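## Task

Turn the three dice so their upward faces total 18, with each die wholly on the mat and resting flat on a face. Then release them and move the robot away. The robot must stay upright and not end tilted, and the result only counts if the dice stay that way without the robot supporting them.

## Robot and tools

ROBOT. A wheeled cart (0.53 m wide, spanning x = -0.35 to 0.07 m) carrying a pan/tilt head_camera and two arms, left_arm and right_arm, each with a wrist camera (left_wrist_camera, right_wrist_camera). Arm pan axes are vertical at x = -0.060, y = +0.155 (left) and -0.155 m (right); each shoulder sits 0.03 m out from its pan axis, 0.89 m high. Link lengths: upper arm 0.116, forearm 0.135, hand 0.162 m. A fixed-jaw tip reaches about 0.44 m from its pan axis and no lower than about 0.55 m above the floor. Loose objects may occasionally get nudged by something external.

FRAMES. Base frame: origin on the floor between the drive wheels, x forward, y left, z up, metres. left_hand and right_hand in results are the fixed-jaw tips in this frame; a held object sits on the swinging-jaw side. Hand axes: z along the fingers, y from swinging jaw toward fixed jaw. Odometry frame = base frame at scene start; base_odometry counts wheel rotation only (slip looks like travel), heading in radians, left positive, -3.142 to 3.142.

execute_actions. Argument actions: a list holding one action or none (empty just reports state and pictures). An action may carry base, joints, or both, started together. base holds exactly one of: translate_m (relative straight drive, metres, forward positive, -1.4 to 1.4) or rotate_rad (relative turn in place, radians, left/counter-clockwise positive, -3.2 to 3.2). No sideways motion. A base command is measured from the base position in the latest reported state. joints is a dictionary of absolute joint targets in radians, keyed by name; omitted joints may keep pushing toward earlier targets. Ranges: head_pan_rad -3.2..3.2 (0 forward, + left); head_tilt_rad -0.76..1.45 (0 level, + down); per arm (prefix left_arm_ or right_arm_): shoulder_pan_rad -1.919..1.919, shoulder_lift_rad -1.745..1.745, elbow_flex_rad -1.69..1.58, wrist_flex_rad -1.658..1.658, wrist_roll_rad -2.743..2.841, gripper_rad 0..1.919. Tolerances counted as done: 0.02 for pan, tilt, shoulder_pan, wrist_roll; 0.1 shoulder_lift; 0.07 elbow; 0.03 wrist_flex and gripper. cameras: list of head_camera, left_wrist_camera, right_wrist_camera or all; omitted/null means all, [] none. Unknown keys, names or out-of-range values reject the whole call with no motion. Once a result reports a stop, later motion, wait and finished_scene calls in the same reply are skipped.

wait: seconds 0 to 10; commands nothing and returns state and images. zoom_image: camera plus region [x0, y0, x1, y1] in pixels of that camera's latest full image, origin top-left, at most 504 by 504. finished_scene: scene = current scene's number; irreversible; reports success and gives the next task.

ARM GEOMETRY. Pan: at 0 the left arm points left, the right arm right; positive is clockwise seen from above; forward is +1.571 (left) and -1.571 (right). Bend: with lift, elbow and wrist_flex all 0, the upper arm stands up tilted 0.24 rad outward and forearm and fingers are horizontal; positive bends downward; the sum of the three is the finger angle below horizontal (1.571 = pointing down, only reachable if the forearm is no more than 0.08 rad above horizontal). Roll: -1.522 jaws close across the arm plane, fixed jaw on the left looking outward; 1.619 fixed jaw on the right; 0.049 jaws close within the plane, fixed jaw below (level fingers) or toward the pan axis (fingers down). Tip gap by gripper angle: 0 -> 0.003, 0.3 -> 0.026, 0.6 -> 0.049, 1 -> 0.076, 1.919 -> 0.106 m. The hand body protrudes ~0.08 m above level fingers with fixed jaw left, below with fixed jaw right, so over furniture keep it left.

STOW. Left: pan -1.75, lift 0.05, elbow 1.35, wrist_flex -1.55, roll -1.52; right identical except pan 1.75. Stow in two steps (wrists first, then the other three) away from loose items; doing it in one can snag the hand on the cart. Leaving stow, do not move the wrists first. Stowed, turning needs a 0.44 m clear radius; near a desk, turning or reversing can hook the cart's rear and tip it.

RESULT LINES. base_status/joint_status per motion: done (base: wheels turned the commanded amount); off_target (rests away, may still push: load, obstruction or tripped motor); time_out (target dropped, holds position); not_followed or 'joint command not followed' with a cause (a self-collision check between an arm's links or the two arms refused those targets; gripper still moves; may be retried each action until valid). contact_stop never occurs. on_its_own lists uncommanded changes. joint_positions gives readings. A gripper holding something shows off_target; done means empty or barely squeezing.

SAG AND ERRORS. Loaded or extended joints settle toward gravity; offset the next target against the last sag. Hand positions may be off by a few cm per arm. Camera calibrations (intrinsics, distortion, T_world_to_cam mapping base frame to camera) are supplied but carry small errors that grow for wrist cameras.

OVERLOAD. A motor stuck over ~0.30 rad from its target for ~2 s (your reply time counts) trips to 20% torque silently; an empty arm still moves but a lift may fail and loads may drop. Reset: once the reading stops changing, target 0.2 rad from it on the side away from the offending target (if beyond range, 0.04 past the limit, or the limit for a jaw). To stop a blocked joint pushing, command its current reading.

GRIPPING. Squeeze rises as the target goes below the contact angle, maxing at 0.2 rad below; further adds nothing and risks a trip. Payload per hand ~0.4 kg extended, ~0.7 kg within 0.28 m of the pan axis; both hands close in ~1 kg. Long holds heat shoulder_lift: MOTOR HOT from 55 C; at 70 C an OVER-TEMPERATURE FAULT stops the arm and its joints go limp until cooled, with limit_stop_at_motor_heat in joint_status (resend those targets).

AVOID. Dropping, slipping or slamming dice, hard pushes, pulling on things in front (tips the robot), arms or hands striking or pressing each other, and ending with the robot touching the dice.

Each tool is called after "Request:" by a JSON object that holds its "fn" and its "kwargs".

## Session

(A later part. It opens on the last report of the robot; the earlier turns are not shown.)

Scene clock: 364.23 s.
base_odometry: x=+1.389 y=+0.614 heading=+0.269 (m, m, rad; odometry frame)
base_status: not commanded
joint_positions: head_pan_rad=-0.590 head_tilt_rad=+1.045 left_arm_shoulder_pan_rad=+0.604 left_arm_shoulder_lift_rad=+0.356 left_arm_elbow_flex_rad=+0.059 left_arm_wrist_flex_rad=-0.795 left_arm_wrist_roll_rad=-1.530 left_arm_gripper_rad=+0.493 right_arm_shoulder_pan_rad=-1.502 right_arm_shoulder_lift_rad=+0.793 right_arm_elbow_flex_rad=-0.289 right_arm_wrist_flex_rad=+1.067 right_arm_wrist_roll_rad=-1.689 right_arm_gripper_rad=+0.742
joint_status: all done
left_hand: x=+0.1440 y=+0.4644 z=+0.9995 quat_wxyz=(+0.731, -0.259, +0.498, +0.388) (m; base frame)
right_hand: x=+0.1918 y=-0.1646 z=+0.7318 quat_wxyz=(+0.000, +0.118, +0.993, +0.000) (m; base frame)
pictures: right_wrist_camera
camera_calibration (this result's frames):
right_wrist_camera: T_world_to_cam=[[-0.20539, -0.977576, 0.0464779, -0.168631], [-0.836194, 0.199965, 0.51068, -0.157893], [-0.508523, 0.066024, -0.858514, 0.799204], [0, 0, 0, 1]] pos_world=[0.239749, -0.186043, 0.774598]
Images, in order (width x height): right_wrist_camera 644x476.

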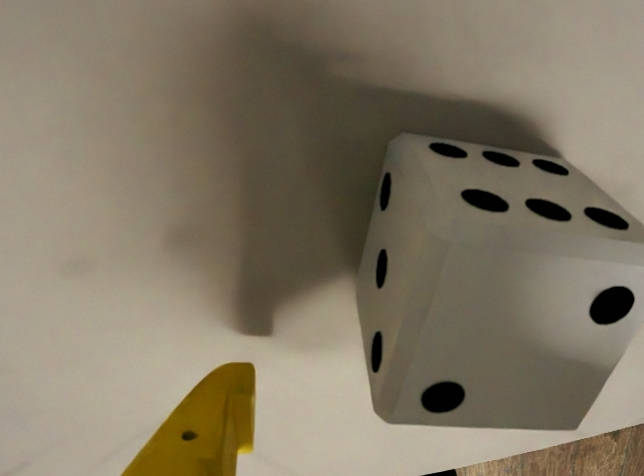

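Request:
{"fn": "execute_actions", "kwargs": {"actions": [{"base":{"translate_m":0.006},"joints":{"right_arm_shoulder_pan_rad":-1.48,"right_arm_wrist_roll_rad":-1.8,"right_arm_shoulder_lift_rad":0.8}}], "cameras": ["right_wrist_camera"]}}

Request:
{"fn": "execute_actions", "kwargs": {"actions": [{"joints":{"right_arm_gripper_rad":0.1}}], "cameras": ["right_wrist_camera"]}}

Request:
{"fn": "execute_actions", "kwargs": {"actions": [{"joints":{"right_arm_shoulder_lift_rad":0.35,"right_arm_elbow_flex_rad":-0.2,"right_arm_wrist_flex_rad":1.3}}], "cameras": ["right_wrist_camera"]}}

Scene clock: 371.07 s.
base_odometry: x=+1.395 y=+0.616 heading=+0.269 (m, m, rad; odometry frame)
base_status: done
joint_positions: head_pan_rad=-0.590 head_tilt_rad=+1.045 left_arm_shoulder_pan_rad=+0.604 left_arm_shoulder_lift_rad=+0.356 left_arm_elbow_flex_rad=+0.059 left_arm_wrist_flex_rad=-0.795 left_arm_wrist_roll_rad=-1.530 left_arm_gripper_rad=+0.493 right_arm_shoulder_pan_rad=-1.488 right_arm_shoulder_lift_rad=+0.813 right_arm_elbow_flex_rad=-0.289 right_arm_wrist_flex_rad=+1.067 right_arm_wrist_roll_rad=-1.789 right_arm_gripper_rad=+0.742
joint_status: all done
left_hand: x=+0.1440 y=+0.4644 z=+0.9995 quat_wxyz=(+0.731, -0.259, +0.498, +0.388) (m; base frame)
right_hand: x=+0.1891 y=-0.1680 z=+0.7274 quat_wxyz=(-0.010, +0.174, +0.985, -0.001) (m; base frame)
pictures: right_wrist_camera
camera_calibration (this result's frames):
right_wrist_camera: T_world_to_cam=[[-0.313826, -0.948096, 0.0512484, -0.150325], [-0.797844, 0.292584, 0.527106, -0.160829], [-0.514741, 0.124531, -0.848253, 0.797841], [0, 0, 0, 1]] pos_world=[0.23519, -0.194823, 0.769249]
Images, in order (width x height): right_wrist_camera 644x476.

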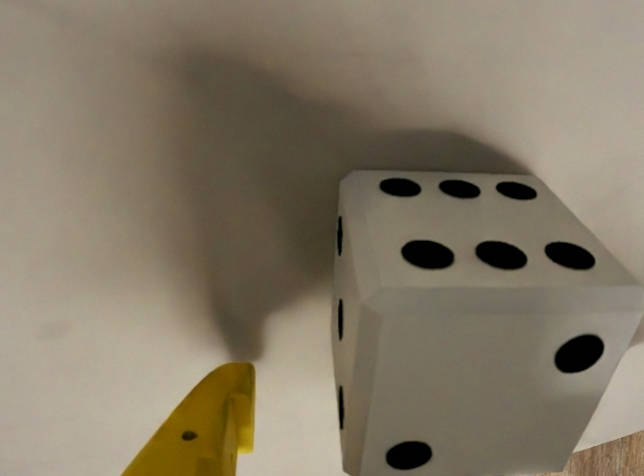

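Scene clock: 371.93 s.
base_odometry: x=+1.395 y=+0.616 heading=+0.269 (m, m, rad; odometry frame)
base_status: not commanded
joint_positions: head_pan_rad=-0.590 head_tilt_rad=+1.045 left_arm_shoulder_pan_rad=+0.604 left_arm_shoulder_lift_rad=+0.356 left_arm_elbow_flex_rad=+0.059 left_arm_wrist_flex_rad=-0.795 left_arm_wrist_roll_rad=-1.530 left_arm_gripper_rad=+0.493 right_arm_shoulder_pan_rad=-1.487 right_arm_shoulder_lift_rad=+0.813 right_arm_elbow_flex_rad=-0.289 right_arm_wrist_flex_rad=+1.067 right_arm_wrist_roll_rad=-1.789 right_arm_gripper_rad=+0.109
joint_status: all done
left_hand: x=+0.1440 y=+0.4644 z=+0.9995 quat_wxyz=(+0.731, -0.259, +0.498, +0.388) (m; base frame)
right_hand: x=+0.1891 y=-0.1684 z=+0.7274 quat_wxyz=(-0.010, +0.174, +0.985, -0.001) (m; base frame)
pictures: right_wrist_camera
camera_calibration (this result's frames):
right_wrist_camera: T_world_to_cam=[[-0.31528, -0.947614, 0.0512484, -0.150337], [-0.797394, 0.293807, 0.527106, -0.160612], [-0.51455, 0.125321, -0.848253, 0.797975], [0, 0, 0, 1]] pos_world=[0.235128, -0.195276, 0.769249]
Images, in order (width x height): right_wrist_camera 644x476.

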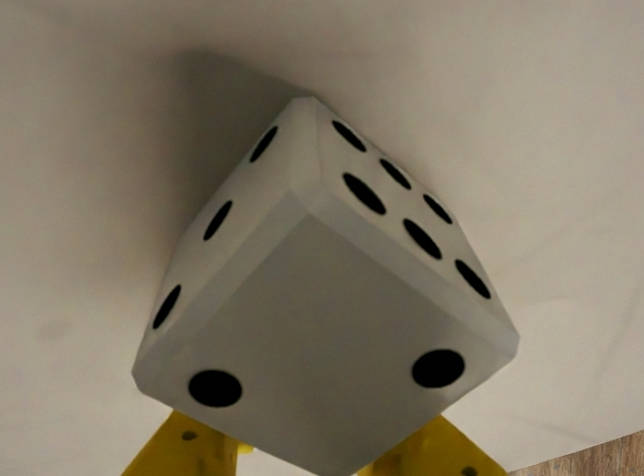

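Scene clock: 373.00 s.
base_odometry: x=+1.395 y=+0.616 heading=+0.269 (m, m, rad; odometry frame)
base_status: not commanded
joint_positions: head_pan_rad=-0.590 head_tilt_rad=+1.045 left_arm_shoulder_pan_rad=+0.604 left_arm_shoulder_lift_rad=+0.356 left_arm_elbow_flex_rad=+0.059 left_arm_wrist_flex_rad=-0.795 left_arm_wrist_roll_rad=-1.530 left_arm_gripper_rad=+0.493 right_arm_shoulder_pan_rad=-1.487 right_arm_shoulder_lift_rad=+0.407 right_arm_elbow_flex_rad=-0.198 right_arm_wrist_flex_rad=+1.294 right_arm_wrist_roll_rad=-1.789 right_arm_gripper_rad=+0.108
joint_status: all done
left_hand: x=+0.1440 y=+0.4644 z=+0.9995 quat_wxyz=(+0.731, -0.259, +0.498, +0.388) (m; base frame)
right_hand: x=+0.1863 y=-0.1682 z=+0.8034 quat_wxyz=(+0.034, +0.174, +0.984, +0.003) (m; base frame)
pictures: right_wrist_camera
camera_calibration (this result's frames):
right_wrist_camera: T_world_to_cam=[[-0.318893, -0.94731, 0.0301859, -0.137246], [-0.840835, 0.29746, 0.452231, -0.13412], [-0.437382, 0.118832, -0.89139, 0.880186], [0, 0, 0, 1]] pos_world=[0.228438, -0.194713, 0.849385]
Images, in order (width x height): right_wrist_camera 644x476.

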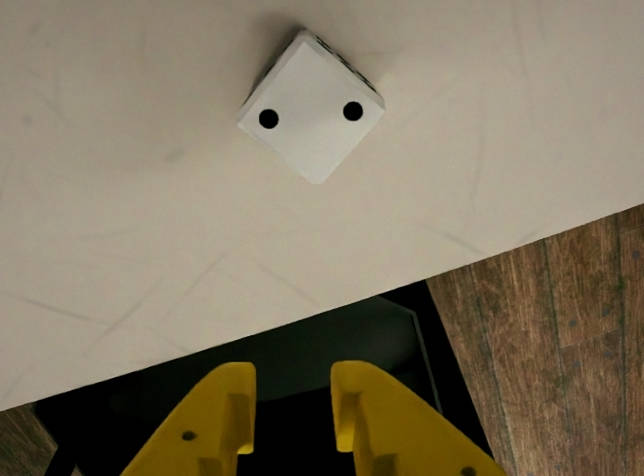

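Request:
{"fn": "execute_actions", "kwargs": {"actions": [{"base":{"translate_m":0.02},"joints":{"right_arm_gripper_rad":0.65,"right_arm_wrist_roll_rad":-2.5,"right_arm_shoulder_pan_rad":-1.45,"right_arm_shoulder_lift_rad":0.66,"right_arm_elbow_flex_rad":-0.3,"right_arm_wrist_flex_rad":1.17}}], "cameras": ["right_wrist_camera"]}}

Scene clock: 394.00 s.
base_odometry: x=+1.415 y=+0.621 heading=+0.269 (m, m, rad; odometry frame)
base_status: done
joint_positions: head_pan_rad=-0.590 head_tilt_rad=+1.045 left_arm_shoulder_pan_rad=+0.602 left_arm_shoulder_lift_rad=+0.356 left_arm_elbow_flex_rad=+0.059 left_arm_wrist_flex_rad=-0.795 left_arm_wrist_roll_rad=-1.530 left_arm_gripper_rad=+0.493 right_arm_shoulder_pan_rad=-1.458 right_arm_shoulder_lift_rad=+0.674 right_arm_elbow_flex_rad=-0.269 right_arm_wrist_flex_rad=+1.177 right_arm_wrist_roll_rad=-2.490 right_arm_gripper_rad=+0.642
joint_status: all done
left_hand: x=+0.1436 y=+0.4648 z=+0.9995 quat_wxyz=(+0.731, -0.259, +0.497, +0.388) (m; base frame)
right_hand: x=+0.1920 y=-0.1791 z=+0.7555 quat_wxyz=(-0.005, +0.514, +0.857, -0.002) (m; base frame)
pictures: right_wrist_camera
camera_calibration (this result's frames):
right_wrist_camera: T_world_to_cam=[[-0.86707, -0.495065, 0.0556723, 0.0226499], [-0.399639, 0.757921, 0.515601, -0.154549], [-0.297451, 0.424814, -0.855018, 0.841744], [0, 0, 0, 1]] pos_world=[0.208253, -0.229235, 0.798132]
Images, in order (width x height): right_wrist_camera 644x476.

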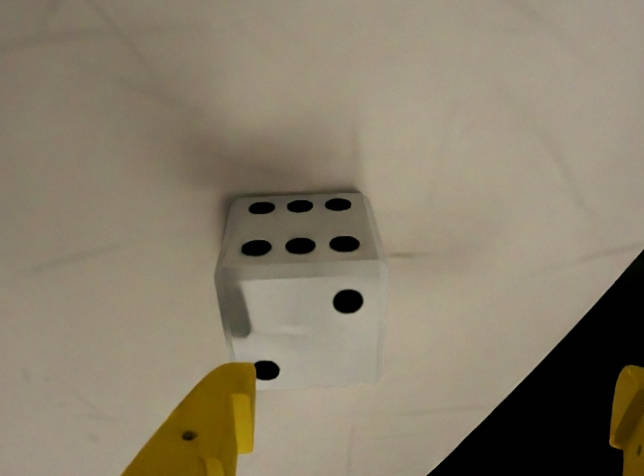

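Request:
{"fn": "execute_actions", "kwargs": {"actions": [{"base":{"translate_m":0.01},"joints":{"right_arm_shoulder_pan_rad":-1.49}}], "cameras": ["right_wrist_camera"]}}

Request:
{"fn": "execute_actions", "kwargs": {"actions": [{"joints":{"right_arm_shoulder_lift_rad":0.76,"right_arm_elbow_flex_rad":-0.27,"right_arm_wrist_flex_rad":1.08}}], "cameras": ["right_wrist_camera"]}}

Scene clock: 399.20 s.
base_odometry: x=+1.425 y=+0.624 heading=+0.268 (m, m, rad; odometry frame)
base_status: done
joint_positions: head_pan_rad=-0.590 head_tilt_rad=+1.045 left_arm_shoulder_pan_rad=+0.602 left_arm_shoulder_lift_rad=+0.355 left_arm_elbow_flex_rad=+0.059 left_arm_wrist_flex_rad=-0.795 left_arm_wrist_roll_rad=-1.530 left_arm_gripper_rad=+0.493 right_arm_shoulder_pan_rad=-1.484 right_arm_shoulder_lift_rad=+0.674 right_arm_elbow_flex_rad=-0.270 right_arm_wrist_flex_rad=+1.176 right_arm_wrist_roll_rad=-2.490 right_arm_gripper_rad=+0.642
joint_status: all done
left_hand: x=+0.1435 y=+0.4646 z=+1.0000 quat_wxyz=(+0.731, -0.259, +0.497, +0.389) (m; base frame)
right_hand: x=+0.1931 y=-0.1726 z=+0.7557 quat_wxyz=(-0.004, +0.503, +0.864, -0.002) (m; base frame)
pictures: right_wrist_camera
camera_calibration (this result's frames):
right_wrist_camera: T_world_to_cam=[[-0.854033, -0.517491, 0.0532002, 0.0223117], [-0.42084, 0.74738, 0.514118, -0.155768], [-0.305812, 0.416685, -0.856068, 0.840483], [0, 0, 0, 1]] pos_world=[0.210532, -0.222253, 0.798406]
Images, in order (width x height): right_wrist_camera 644x476.

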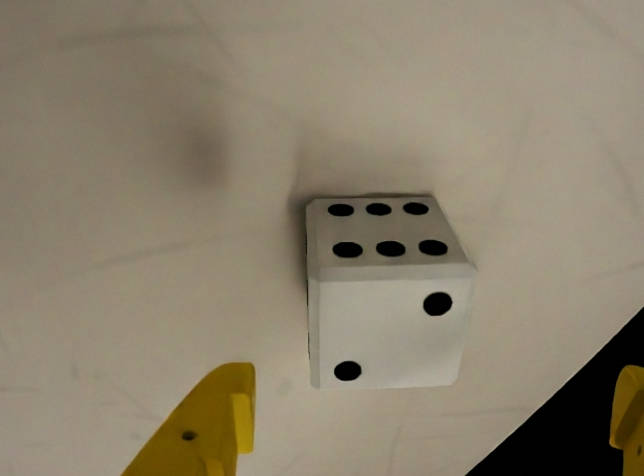

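Scene clock: 399.93 s.
base_odometry: x=+1.425 y=+0.624 heading=+0.268 (m, m, rad; odometry frame)
base_status: not commanded
joint_positions: head_pan_rad=-0.590 head_tilt_rad=+1.045 left_arm_shoulder_pan_rad=+0.602 left_arm_shoulder_lift_rad=+0.355 left_arm_elbow_flex_rad=+0.059 left_arm_wrist_flex_rad=-0.795 left_arm_wrist_roll_rad=-1.530 left_arm_gripper_rad=+0.493 right_arm_shoulder_pan_rad=-1.484 right_arm_shoulder_lift_rad=+0.774 right_arm_elbow_flex_rad=-0.269 right_arm_wrist_flex_rad=+1.088 right_arm_wrist_roll_rad=-2.490 right_arm_gripper_rad=+0.642
joint_status: all done
left_hand: x=+0.1435 y=+0.4646 z=+1.0000 quat_wxyz=(+0.731, -0.259, +0.497, +0.389) (m; base frame)
right_hand: x=+0.1919 y=-0.1725 z=+0.7336 quat_wxyz=(-0.010, +0.503, +0.864, -0.005) (m; base frame)
pictures: right_wrist_camera
camera_calibration (this result's frames):
right_wrist_camera: T_world_to_cam=[[-0.853225, -0.517561, 0.0643203, 0.0142139], [-0.413723, 0.746759, 0.520753, -0.151329], [-0.317553, 0.417709, -0.851281, 0.820104], [0, 0, 0, 1]] pos_world=[0.209946, -0.222202, 0.77603]
Images, in order (width x height): right_wrist_camera 644x476.

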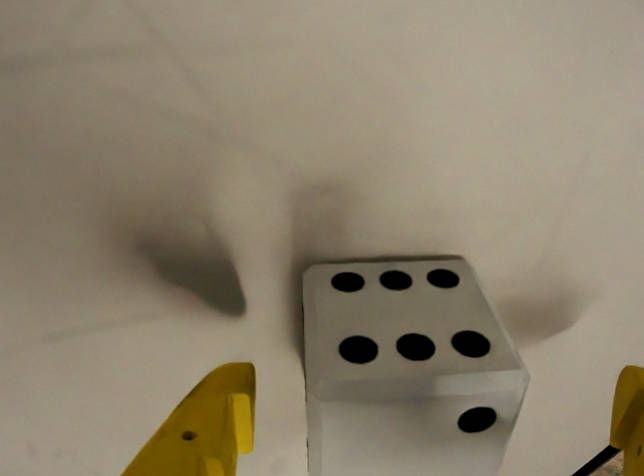

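Request:
{"fn": "execute_actions", "kwargs": {"actions": [{"joints":{"right_arm_shoulder_lift_rad":0.79,"right_arm_wrist_flex_rad":1.06}}], "cameras": ["right_wrist_camera"]}}

Request:
{"fn": "execute_actions", "kwargs": {"actions": [{"joints":{"right_arm_gripper_rad":0.1}}], "cameras": ["right_wrist_camera"]}}

Request:
{"fn": "execute_actions", "kwargs": {"actions": [{"joints":{"right_arm_shoulder_lift_rad":0.35,"right_arm_elbow_flex_rad":-0.2,"right_arm_wrist_flex_rad":1.3}}], "cameras": ["right_wrist_camera"]}}

Scene clock: 408.20 s.
base_odometry: x=+1.425 y=+0.624 heading=+0.268 (m, m, rad; odometry frame)
base_status: not commanded
joint_positions: head_pan_rad=-0.590 head_tilt_rad=+1.045 left_arm_shoulder_pan_rad=+0.602 left_arm_shoulder_lift_rad=+0.355 left_arm_elbow_flex_rad=+0.059 left_arm_wrist_flex_rad=-0.795 left_arm_wrist_roll_rad=-1.530 left_arm_gripper_rad=+0.493 right_arm_shoulder_pan_rad=-1.484 right_arm_shoulder_lift_rad=+0.803 right_arm_elbow_flex_rad=-0.269 right_arm_wrist_flex_rad=+1.067 right_arm_wrist_roll_rad=-2.490 right_arm_gripper_rad=+0.642
joint_status: all done
left_hand: x=+0.1435 y=+0.4646 z=+1.0000 quat_wxyz=(+0.731, -0.259, +0.497, +0.389) (m; base frame)
right_hand: x=+0.1906 y=-0.1723 z=+0.7272 quat_wxyz=(-0.014, +0.503, +0.864, -0.006) (m; base frame)
pictures: right_wrist_camera
camera_calibration (this result's frames):
right_wrist_camera: T_world_to_cam=[[-0.85271, -0.517606, 0.070493, 0.00897069], [-0.40973, 0.746411, 0.524396, -0.152091], [-0.324048, 0.418275, -0.848551, 0.813536], [0, 0, 0, 1]] pos_world=[0.208958, -0.222116, 0.769451]
Images, in order (width x height): right_wrist_camera 644x476.

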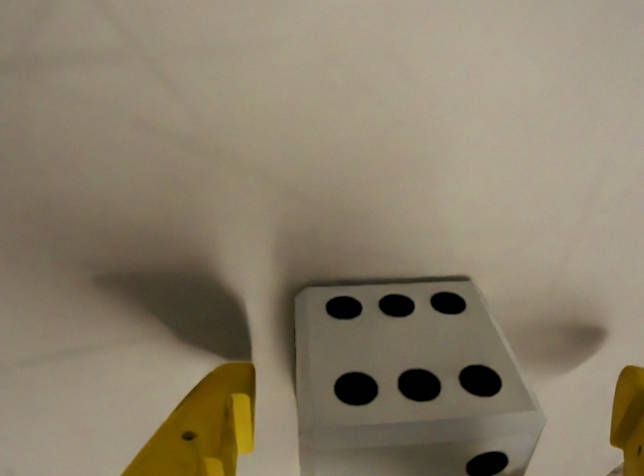

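Scene clock: 409.00 s.
base_odometry: x=+1.425 y=+0.624 heading=+0.268 (m, m, rad; odometry frame)
base_status: not commanded
joint_positions: head_pan_rad=-0.590 head_tilt_rad=+1.045 left_arm_shoulder_pan_rad=+0.602 left_arm_shoulder_lift_rad=+0.355 left_arm_elbow_flex_rad=+0.059 left_arm_wrist_flex_rad=-0.795 left_arm_wrist_roll_rad=-1.530 left_arm_gripper_rad=+0.493 right_arm_shoulder_pan_rad=-1.484 right_arm_shoulder_lift_rad=+0.803 right_arm_elbow_flex_rad=-0.269 right_arm_wrist_flex_rad=+1.067 right_arm_wrist_roll_rad=-2.490 right_arm_gripper_rad=+0.297
joint_status: right_arm_gripper_rad off_target (ended at +0.297, target +0.100)
left_hand: x=+0.1435 y=+0.4646 z=+1.0000 quat_wxyz=(+0.731, -0.259, +0.497, +0.389) (m; base frame)
right_hand: x=+0.1906 y=-0.1723 z=+0.7272 quat_wxyz=(-0.014, +0.503, +0.864, -0.006) (m; base frame)
pictures: right_wrist_camera
camera_calibration (this result's frames):
right_wrist_camera: T_world_to_cam=[[-0.85271, -0.517606, 0.070493, 0.00897069], [-0.40973, 0.746411, 0.524396, -0.152091], [-0.324048, 0.418275, -0.848551, 0.813536], [0, 0, 0, 1]] pos_world=[0.208958, -0.222116, 0.769451]
Images, in order (width x height): right_wrist_camera 644x476.

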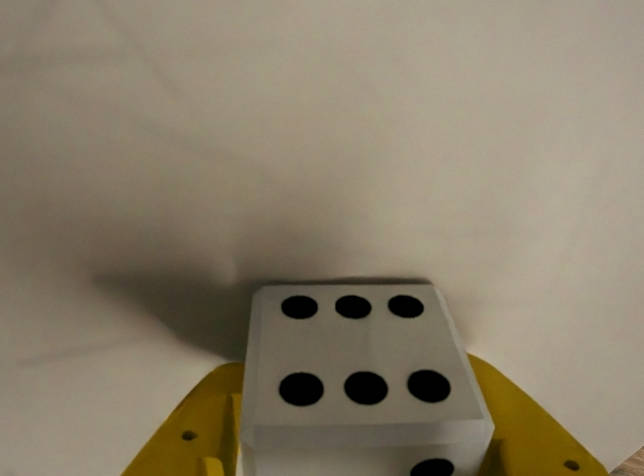

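Scene clock: 410.03 s.
base_odometry: x=+1.425 y=+0.624 heading=+0.268 (m, m, rad; odometry frame)
base_status: not commanded
joint_positions: head_pan_rad=-0.590 head_tilt_rad=+1.045 left_arm_shoulder_pan_rad=+0.602 left_arm_shoulder_lift_rad=+0.355 left_arm_elbow_flex_rad=+0.059 left_arm_wrist_flex_rad=-0.795 left_arm_wrist_roll_rad=-1.530 left_arm_gripper_rad=+0.493 right_arm_shoulder_pan_rad=-1.484 right_arm_shoulder_lift_rad=+0.408 right_arm_elbow_flex_rad=-0.198 right_arm_wrist_flex_rad=+1.294 right_arm_wrist_roll_rad=-2.490 right_arm_gripper_rad=+0.297
joint_status: all done
left_hand: x=+0.1435 y=+0.4646 z=+1.0000 quat_wxyz=(+0.731, -0.259, +0.497, +0.389) (m; base frame)
right_hand: x=+0.1903 y=-0.1723 z=+0.8034 quat_wxyz=(+0.030, +0.503, +0.864, +0.014) (m; base frame)
pictures: right_wrist_camera
camera_calibration (this result's frames):
right_wrist_camera: T_world_to_cam=[[-0.855746, -0.517342, -0.00746561, 0.0666414], [-0.457939, 0.750614, 0.476309, -0.143605], [-0.24081, 0.411018, -0.879246, 0.885601], [0, 0, 0, 1]] pos_world=[0.204528, -0.22173, 0.847559]
Images, in order (width x height): right_wrist_camera 644x476.

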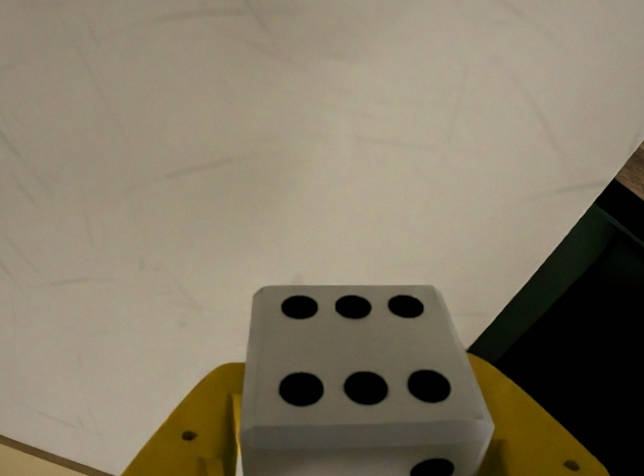

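Request:
{"fn": "execute_actions", "kwargs": {"actions": [{"base":{"rotate_rad":0.2},"joints":{"right_arm_wrist_roll_rad":-1.522,"right_arm_wrist_flex_rad":-0.3,"right_arm_shoulder_lift_rad":0.5,"right_arm_elbow_flex_rad":0.3,"head_pan_rad":-0.15}}], "cameras": []}}

Request:
{"fn": "execute_actions", "kwargs": {"actions": [{"joints":{"right_arm_shoulder_pan_rad":-1.87,"right_arm_shoulder_lift_rad":0.8,"right_arm_wrist_flex_rad":-0.8}}], "cameras": ["right_wrist_camera","head_camera"]}}

Scene clock: 427.77 s.
base_odometry: x=+1.426 y=+0.624 heading=+0.467 (m, m, rad; odometry frame)
base_status: done
joint_positions: head_pan_rad=-0.160 head_tilt_rad=+1.045 left_arm_shoulder_pan_rad=+0.602 left_arm_shoulder_lift_rad=+0.355 left_arm_elbow_flex_rad=+0.059 left_arm_wrist_flex_rad=-0.795 left_arm_wrist_roll_rad=-1.530 left_arm_gripper_rad=+0.493 right_arm_shoulder_pan_rad=-1.484 right_arm_shoulder_lift_rad=+0.514 right_arm_elbow_flex_rad=+0.302 right_arm_wrist_flex_rad=-0.283 right_arm_wrist_roll_rad=-1.533 right_arm_gripper_rad=+0.297
joint_status: all done
left_hand: x=+0.1435 y=+0.4646 z=+1.0000 quat_wxyz=(+0.731, -0.259, +0.497, +0.389) (m; base frame)
right_hand: x=+0.2839 y=-0.1772 z=+0.8018 quat_wxyz=(+0.496, +0.042, +0.867, -0.019) (m; base frame)
pictures: none
No camera images: the call's "cameras" was empty. Leave "cameras" out to get every camera's image.

Scene clock: 428.90 s.
base_odometry: x=+1.426 y=+0.624 heading=+0.467 (m, m, rad; odometry frame)
base_status: not commanded
joint_positions: head_pan_rad=-0.160 head_tilt_rad=+1.045 left_arm_shoulder_pan_rad=+0.602 left_arm_shoulder_lift_rad=+0.355 left_arm_elbow_flex_rad=+0.059 left_arm_wrist_flex_rad=-0.795 left_arm_wrist_roll_rad=-1.530 left_arm_gripper_rad=+0.493 right_arm_shoulder_pan_rad=-1.864 right_arm_shoulder_lift_rad=+0.813 right_arm_elbow_flex_rad=+0.302 right_arm_wrist_flex_rad=-0.783 right_arm_wrist_roll_rad=-1.533 right_arm_gripper_rad=+0.297
joint_status: all done
left_hand: x=+0.1435 y=+0.4646 z=+1.0000 quat_wxyz=(+0.731, -0.259, +0.497, +0.389) (m; base frame)
right_hand: x=+0.2701 y=-0.0472 z=+0.7796 quat_wxyz=(+0.574, -0.115, +0.806, +0.088) (m; base frame)
pictures: head_camera, right_wrist_camera
camera_calibration (this result's frames):
head_camera: T_world_to_cam=[[-0.104202, -0.994182, -0.0272865, 0.0229916], [-0.851437, 0.103353, -0.514172, 0.59328], [0.514001, -0.0303451, -0.857253, 1.00179], [0, 0, 0, 1]] pos_world=[-0.00738223, -0.00806002, 1.16446]
right_wrist_camera: T_world_to_cam=[[0.252535, -0.967058, 0.0320156, -0.151873], [-0.732383, -0.212666, -0.64683, 0.714604], [0.632331, 0.139899, -0.761962, 0.492478], [0, 0, 0, 1]] pos_world=[0.250308, -0.0637956, 0.842339]
Images, in order (width x height): head_camera 644x476, right_wrist_camera 644x476.

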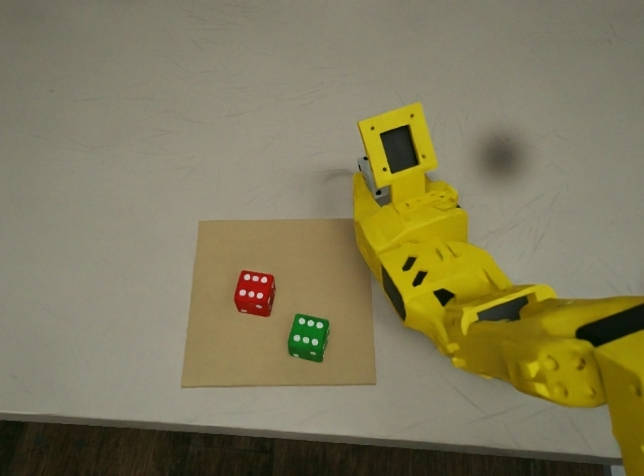

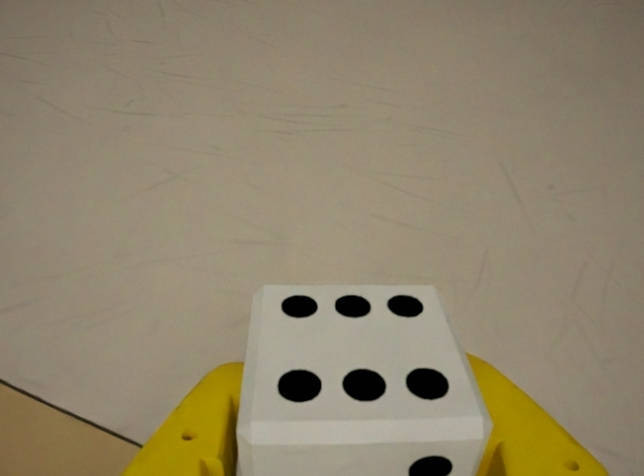

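Request:
{"fn": "execute_actions", "kwargs": {"actions": [{"base":{"translate_m":-0.05}}], "cameras": []}}

Request:
{"fn": "execute_actions", "kwargs": {"actions": [{"base":{"rotate_rad":0.17},"joints":{"head_pan_rad":-0.05}}], "cameras": []}}

Request:
{"fn": "execute_actions", "kwargs": {"actions": [{"joints":{"right_arm_shoulder_lift_rad":0.92,"right_arm_elbow_flex_rad":0.25}}], "cameras": ["right_wrist_camera","head_camera"]}}

Scene clock: 438.00 s.
base_odometry: x=+1.381 y=+0.602 heading=+0.473 (m, m, rad; odometry frame)
base_status: done
joint_positions: head_pan_rad=-0.160 head_tilt_rad=+1.045 left_arm_shoulder_pan_rad=+0.602 left_arm_shoulder_lift_rad=+0.355 left_arm_elbow_flex_rad=+0.059 left_arm_wrist_flex_rad=-0.795 left_arm_wrist_roll_rad=-1.530 left_arm_gripper_rad=+0.493 right_arm_shoulder_pan_rad=-1.864 right_arm_shoulder_lift_rad=+0.813 right_arm_elbow_flex_rad=+0.302 right_arm_wrist_flex_rad=-0.783 right_arm_wrist_roll_rad=-1.533 right_arm_gripper_rad=+0.297
joint_status: not commanded
left_hand: x=+0.1435 y=+0.4646 z=+1.0000 quat_wxyz=(+0.731, -0.259, +0.497, +0.389) (m; base frame)
right_hand: x=+0.2701 y=-0.0472 z=+0.7796 quat_wxyz=(+0.574, -0.115, +0.806, +0.088) (m; base frame)
pictures: none
No camera images: the call's "cameras" was empty. Leave "cameras" out to get every camera's image.

Scene clock: 438.90 s.
base_odometry: x=+1.380 y=+0.601 heading=+0.642 (m, m, rad; odometry frame)
base_status: done
joint_positions: head_pan_rad=-0.060 head_tilt_rad=+1.045 left_arm_shoulder_pan_rad=+0.602 left_arm_shoulder_lift_rad=+0.355 left_arm_elbow_flex_rad=+0.059 left_arm_wrist_flex_rad=-0.795 left_arm_wrist_roll_rad=-1.530 left_arm_gripper_rad=+0.493 right_arm_shoulder_pan_rad=-1.866 right_arm_shoulder_lift_rad=+0.813 right_arm_elbow_flex_rad=+0.302 right_arm_wrist_flex_rad=-0.783 right_arm_wrist_roll_rad=-1.533 right_arm_gripper_rad=+0.297
joint_status: all done
left_hand: x=+0.1435 y=+0.4646 z=+1.0000 quat_wxyz=(+0.731, -0.259, +0.497, +0.389) (m; base frame)
right_hand: x=+0.2699 y=-0.0467 z=+0.7796 quat_wxyz=(+0.574, -0.115, +0.806, +0.088) (m; base frame)
pictures: none
No camera images: the call's "cameras" was empty. Leave "cameras" out to get every camera's image.

Scene clock: 439.67 s.
base_odometry: x=+1.380 y=+0.601 heading=+0.642 (m, m, rad; odometry frame)
base_status: not commanded
joint_positions: head_pan_rad=-0.060 head_tilt_rad=+1.045 left_arm_shoulder_pan_rad=+0.602 left_arm_shoulder_lift_rad=+0.355 left_arm_elbow_flex_rad=+0.059 left_arm_wrist_flex_rad=-0.795 left_arm_wrist_roll_rad=-1.530 left_arm_gripper_rad=+0.493 right_arm_shoulder_pan_rad=-1.866 right_arm_shoulder_lift_rad=+0.935 right_arm_elbow_flex_rad=+0.277 right_arm_wrist_flex_rad=-0.783 right_arm_wrist_roll_rad=-1.533 right_arm_gripper_rad=+0.297
joint_status: all done
left_hand: x=+0.1435 y=+0.4646 z=+1.0000 quat_wxyz=(+0.731, -0.259, +0.497, +0.389) (m; base frame)
right_hand: x=+0.2590 y=-0.0500 z=+0.7470 quat_wxyz=(+0.534, -0.119, +0.833, +0.082) (m; base frame)
pictures: head_camera, right_wrist_camera
camera_calibration (this result's frames):
head_camera: T_world_to_cam=[[-0.00439388, -0.999618, -0.0272865, 0.0276826], [-0.857502, 0.0178045, -0.514172, 0.592995], [0.514461, 0.021139, -0.857253, 1.00181], [0, 0, 0, 1]] pos_world=[-0.00677535, -0.00406316, 1.16446]
right_wrist_camera: T_world_to_cam=[[0.257143, -0.96572, 0.0355333, -0.154502], [-0.788368, -0.230901, -0.570229, 0.641155], [0.558886, 0.118617, -0.820717, 0.53684], [0, 0, 0, 1]] pos_world=[0.245162, -0.0648406, 0.811689]
Images, in order (width x height): head_camera 644x476, right_wrist_camera 644x476.

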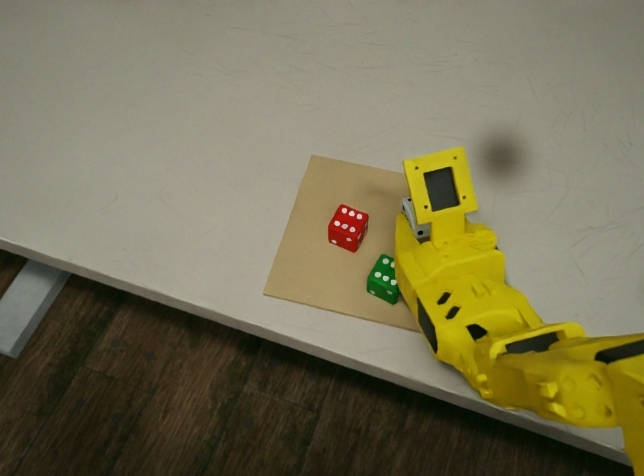

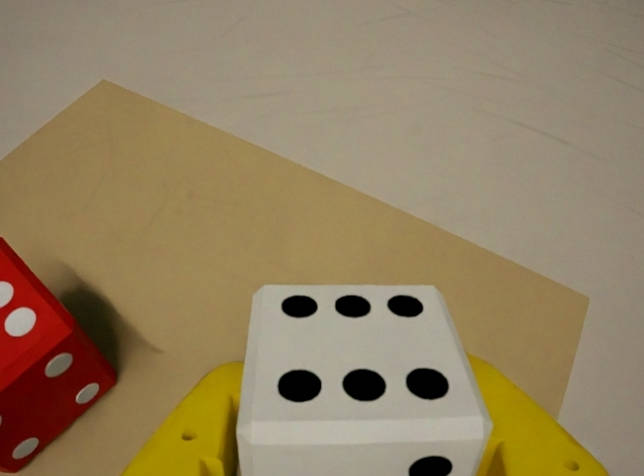

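Request:
{"fn": "execute_actions", "kwargs": {"actions": [{"joints":{"right_arm_shoulder_lift_rad":1.0,"right_arm_elbow_flex_rad":0.24,"right_arm_wrist_flex_rad":-0.88}}], "cameras": ["right_wrist_camera","head_camera"]}}

Scene clock: 444.43 s.
base_odometry: x=+1.380 y=+0.601 heading=+0.642 (m, m, rad; odometry frame)
base_status: not commanded
joint_positions: head_pan_rad=-0.060 head_tilt_rad=+1.045 left_arm_shoulder_pan_rad=+0.602 left_arm_shoulder_lift_rad=+0.355 left_arm_elbow_flex_rad=+0.059 left_arm_wrist_flex_rad=-0.795 left_arm_wrist_roll_rad=-1.530 left_arm_gripper_rad=+0.493 right_arm_shoulder_pan_rad=-1.866 right_arm_shoulder_lift_rad=+1.004 right_arm_elbow_flex_rad=+0.257 right_arm_wrist_flex_rad=-0.869 right_arm_wrist_roll_rad=-1.533 right_arm_gripper_rad=+0.297
joint_status: all done
left_hand: x=+0.1435 y=+0.4646 z=+1.0000 quat_wxyz=(+0.731, -0.259, +0.497, +0.389) (m; base frame)
right_hand: x=+0.2580 y=-0.0503 z=+0.7425 quat_wxyz=(+0.549, -0.118, +0.823, +0.085) (m; base frame)
pictures: head_camera, right_wrist_camera
camera_calibration (this result's frames):
head_camera: T_world_to_cam=[[-0.00439152, -0.999618, -0.0272864, 0.0276827], [-0.857502, 0.0178025, -0.514172, 0.592995], [0.514461, 0.0211402, -0.857253, 1.00181], [0, 0, 0, 1]] pos_world=[-0.00677534, -0.00406306, 1.16446]
right_wrist_camera: T_world_to_cam=[[0.255914, -0.966093, 0.0342306, -0.153111], [-0.767753, -0.224637, -0.600078, 0.654925], [0.58742, 0.127288, -0.799209, 0.510826], [0, 0, 0, 1]] pos_world=[0.241935, -0.0658213, 0.806504]
Images, in order (width x height): head_camera 644x476, right_wrist_camera 644x476.

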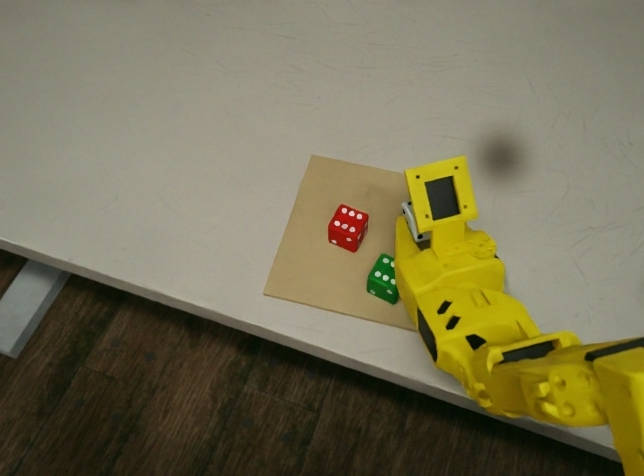

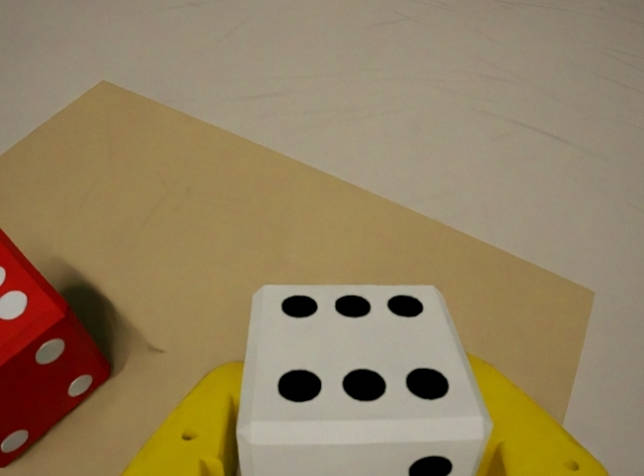

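Request:
{"fn": "execute_actions", "kwargs": {"actions": [{"joints":{"right_arm_shoulder_lift_rad":1.04,"right_arm_wrist_flex_rad":-0.9}}], "cameras": ["head_camera"]}}

Request:
{"fn": "execute_actions", "kwargs": {"actions": [{"joints":{"right_arm_gripper_rad":0.5}}], "cameras": ["right_wrist_camera"]}}

Request:
{"fn": "execute_actions", "kwargs": {"actions": [{"joints":{"right_arm_shoulder_lift_rad":0.9,"right_arm_elbow_flex_rad":0.55,"right_arm_wrist_flex_rad":-1.1}}], "cameras": ["right_wrist_camera","head_camera"]}}

Scene clock: 452.23 s.
base_odometry: x=+1.380 y=+0.601 heading=+0.642 (m, m, rad; odometry frame)
base_status: not commanded
joint_positions: head_pan_rad=-0.060 head_tilt_rad=+1.045 left_arm_shoulder_pan_rad=+0.602 left_arm_shoulder_lift_rad=+0.355 left_arm_elbow_flex_rad=+0.059 left_arm_wrist_flex_rad=-0.795 left_arm_wrist_roll_rad=-1.530 left_arm_gripper_rad=+0.493 right_arm_shoulder_pan_rad=-1.866 right_arm_shoulder_lift_rad=+1.028 right_arm_elbow_flex_rad=+0.245 right_arm_wrist_flex_rad=-0.900 right_arm_wrist_roll_rad=-1.533 right_arm_gripper_rad=+0.297
joint_status: all done
left_hand: x=+0.1435 y=+0.4646 z=+1.0000 quat_wxyz=(+0.731, -0.259, +0.497, +0.389) (m; base frame)
right_hand: x=+0.2584 y=-0.0502 z=+0.7420 quat_wxyz=(+0.557, -0.117, +0.818, +0.086) (m; base frame)
pictures: head_camera
camera_calibration (this result's frames):
head_camera: T_world_to_cam=[[-0.00439183, -0.999618, -0.0272865, 0.0276827], [-0.857502, 0.0178027, -0.514172, 0.592995], [0.514461, 0.02114, -0.857253, 1.00181], [0, 0, 0, 1]] pos_world=[-0.00677534, -0.00406307, 1.16446]
Images, in order (width x height): head_camera 644x476.

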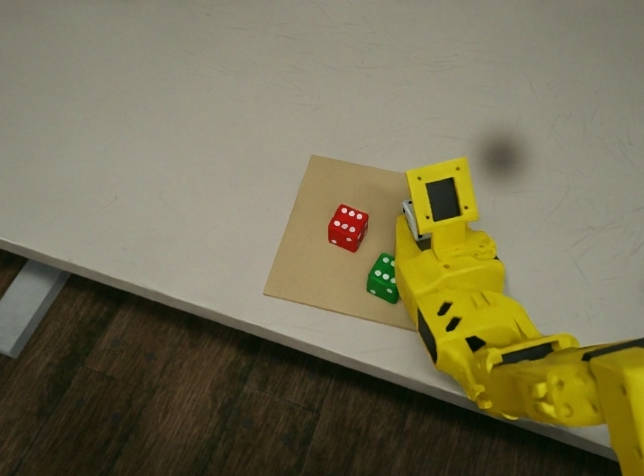

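Scene clock: 452.97 s.
base_odometry: x=+1.380 y=+0.601 heading=+0.642 (m, m, rad; odometry frame)
base_status: not commanded
joint_positions: head_pan_rad=-0.060 head_tilt_rad=+1.045 left_arm_shoulder_pan_rad=+0.602 left_arm_shoulder_lift_rad=+0.355 left_arm_elbow_flex_rad=+0.059 left_arm_wrist_flex_rad=-0.795 left_arm_wrist_roll_rad=-1.530 left_arm_gripper_rad=+0.493 right_arm_shoulder_pan_rad=-1.866 right_arm_shoulder_lift_rad=+1.028 right_arm_elbow_flex_rad=+0.245 right_arm_wrist_flex_rad=-0.900 right_arm_wrist_roll_rad=-1.533 right_arm_gripper_rad=+0.491
joint_status: all done
left_hand: x=+0.1435 y=+0.4646 z=+1.0000 quat_wxyz=(+0.731, -0.259, +0.497, +0.389) (m; base frame)
right_hand: x=+0.2584 y=-0.0502 z=+0.7420 quat_wxyz=(+0.557, -0.117, +0.818, +0.086) (m; base frame)
pictures: right_wrist_camera
camera_calibration (this result's frames):
right_wrist_camera: T_world_to_cam=[[0.255317, -0.966275, 0.0335618, -0.152437], [-0.757055, -0.221386, -0.6147, 0.663191], [0.601399, 0.131535, -0.788047, 0.498474], [0, 0, 0, 1]] pos_world=[0.24121, -0.0660416, 0.8056]
Images, in order (width x height): right_wrist_camera 644x476.

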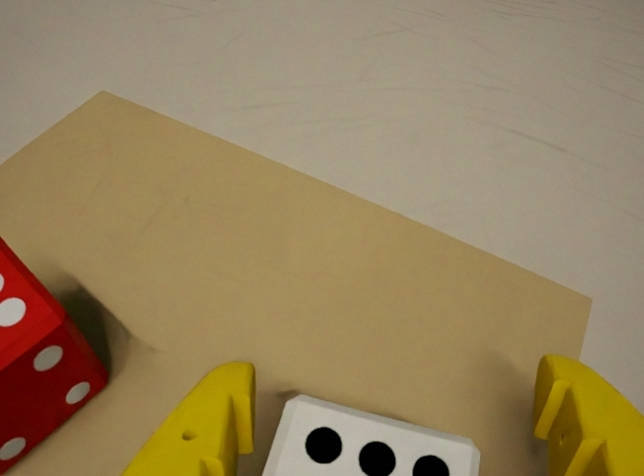

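Scene clock: 453.97 s.
base_odometry: x=+1.380 y=+0.601 heading=+0.642 (m, m, rad; odometry frame)
base_status: not commanded
joint_positions: head_pan_rad=-0.060 head_tilt_rad=+1.045 left_arm_shoulder_pan_rad=+0.602 left_arm_shoulder_lift_rad=+0.355 left_arm_elbow_flex_rad=+0.059 left_arm_wrist_flex_rad=-0.795 left_arm_wrist_roll_rad=-1.530 left_arm_gripper_rad=+0.493 right_arm_shoulder_pan_rad=-1.866 right_arm_shoulder_lift_rad=+0.932 right_arm_elbow_flex_rad=+0.540 right_arm_wrist_flex_rad=-1.093 right_arm_wrist_roll_rad=-1.533 right_arm_gripper_rad=+0.492
joint_status: all done
left_hand: x=+0.1435 y=+0.4646 z=+1.0000 quat_wxyz=(+0.731, -0.259, +0.497, +0.389) (m; base frame)
right_hand: x=+0.2297 y=-0.0589 z=+0.7456 quat_wxyz=(+0.555, -0.117, +0.819, +0.085) (m; base frame)
pictures: head_camera, right_wrist_camera
camera_calibration (this result's frames):
head_camera: T_world_to_cam=[[-0.00439185, -0.999618, -0.0272865, 0.0276827], [-0.857503, 0.0178027, -0.514172, 0.592994], [0.514461, 0.0211401, -0.857253, 1.00181], [0, 0, 0, 1]] pos_world=[-0.00677534, -0.00406308, 1.16446]
right_wrist_camera: T_world_to_cam=[[0.255465, -0.96623, 0.03373, -0.153814], [-0.759754, -0.222206, -0.611063, 0.639588], [0.597923, 0.130479, -0.790863, 0.522553], [0, 0, 0, 1]] pos_world=[0.212777, -0.0746813, 0.809285]
Images, in order (width x height): head_camera 644x476, right_wrist_camera 644x476.

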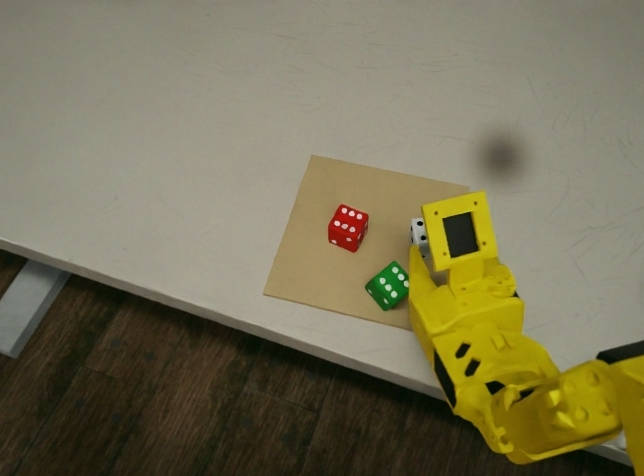

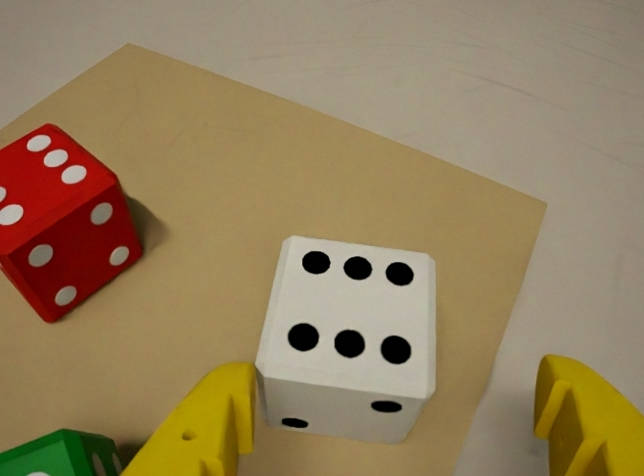

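Request:
{"fn": "execute_actions", "kwargs": {"actions": [{"joints":{"right_arm_shoulder_lift_rad":0.4}}], "cameras": []}}

Request:
{"fn": "execute_actions", "kwargs": {"actions": [{"base":{"translate_m":-0.1},"joints":{"right_arm_shoulder_pan_rad":-0.6,"head_tilt_rad":0.9}}], "cameras": ["head_camera"]}}

Scene clock: 461.90 s.
base_odometry: x=+1.380 y=+0.601 heading=+0.642 (m, m, rad; odometry frame)
base_status: not commanded
joint_positions: head_pan_rad=-0.060 head_tilt_rad=+1.045 left_arm_shoulder_pan_rad=+0.602 left_arm_shoulder_lift_rad=+0.355 left_arm_elbow_flex_rad=+0.059 left_arm_wrist_flex_rad=-0.795 left_arm_wrist_roll_rad=-1.530 left_arm_gripper_rad=+0.493 right_arm_shoulder_pan_rad=-1.866 right_arm_shoulder_lift_rad=+0.456 right_arm_elbow_flex_rad=+0.550 right_arm_wrist_flex_rad=-1.093 right_arm_wrist_roll_rad=-1.533 right_arm_gripper_rad=+0.492
joint_status: all done
left_hand: x=+0.1435 y=+0.4646 z=+1.0000 quat_wxyz=(+0.731, -0.259, +0.497, +0.389) (m; base frame)
right_hand: x=+0.2646 y=-0.0483 z=+0.8853 quat_wxyz=(+0.728, -0.096, +0.669, +0.112) (m; base frame)
pictures: none
No camera images: the call's "cameras" was empty. Leave "cameras" out to get every camera's image.

Scene clock: 463.53 s.
base_odometry: x=+1.300 y=+0.541 heading=+0.646 (m, m, rad; odometry frame)
base_status: done
joint_positions: head_pan_rad=-0.060 head_tilt_rad=+0.915 left_arm_shoulder_pan_rad=+0.602 left_arm_shoulder_lift_rad=+0.355 left_arm_elbow_flex_rad=+0.059 left_arm_wrist_flex_rad=-0.795 left_arm_wrist_roll_rad=-1.530 left_arm_gripper_rad=+0.493 right_arm_shoulder_pan_rad=-0.606 right_arm_shoulder_lift_rad=+0.456 right_arm_elbow_flex_rad=+0.550 right_arm_wrist_flex_rad=-1.093 right_arm_wrist_roll_rad=-1.533 right_arm_gripper_rad=+0.492
joint_status: all done
left_hand: x=+0.1435 y=+0.4646 z=+1.0000 quat_wxyz=(+0.731, -0.259, +0.497, +0.389) (m; base frame)
right_hand: x=+0.1410 y=-0.4313 z=+0.8853 quat_wxyz=(+0.655, +0.317, +0.597, -0.338) (m; base frame)
pictures: head_camera
camera_calibration (this result's frames):
head_camera: T_world_to_cam=[[-0.00128903, -0.999803, -0.0198311, 0.0192475], [-0.783444, 0.013334, -0.62132, 0.719802], [0.621461, 0.0147357, -0.783306, 0.921724], [0, 0, 0, 1]] pos_world=[-0.00886629, -0.00393642, 1.1696]
Images, in order (width x height): head_camera 644x476.

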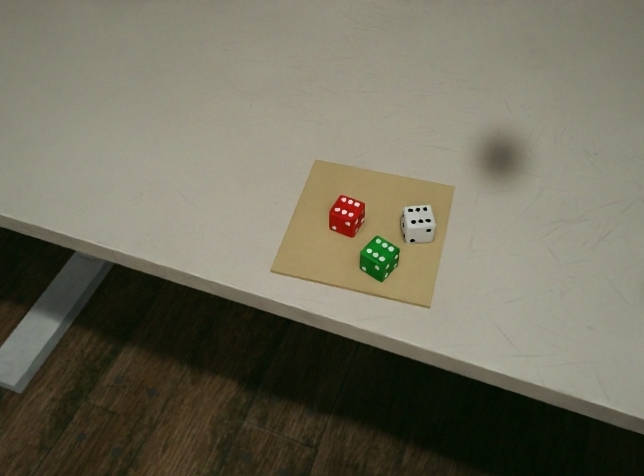

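Request:
{"fn": "finished_scene", "kwargs": {"scene": 2}}

The scene is finished: the task was done.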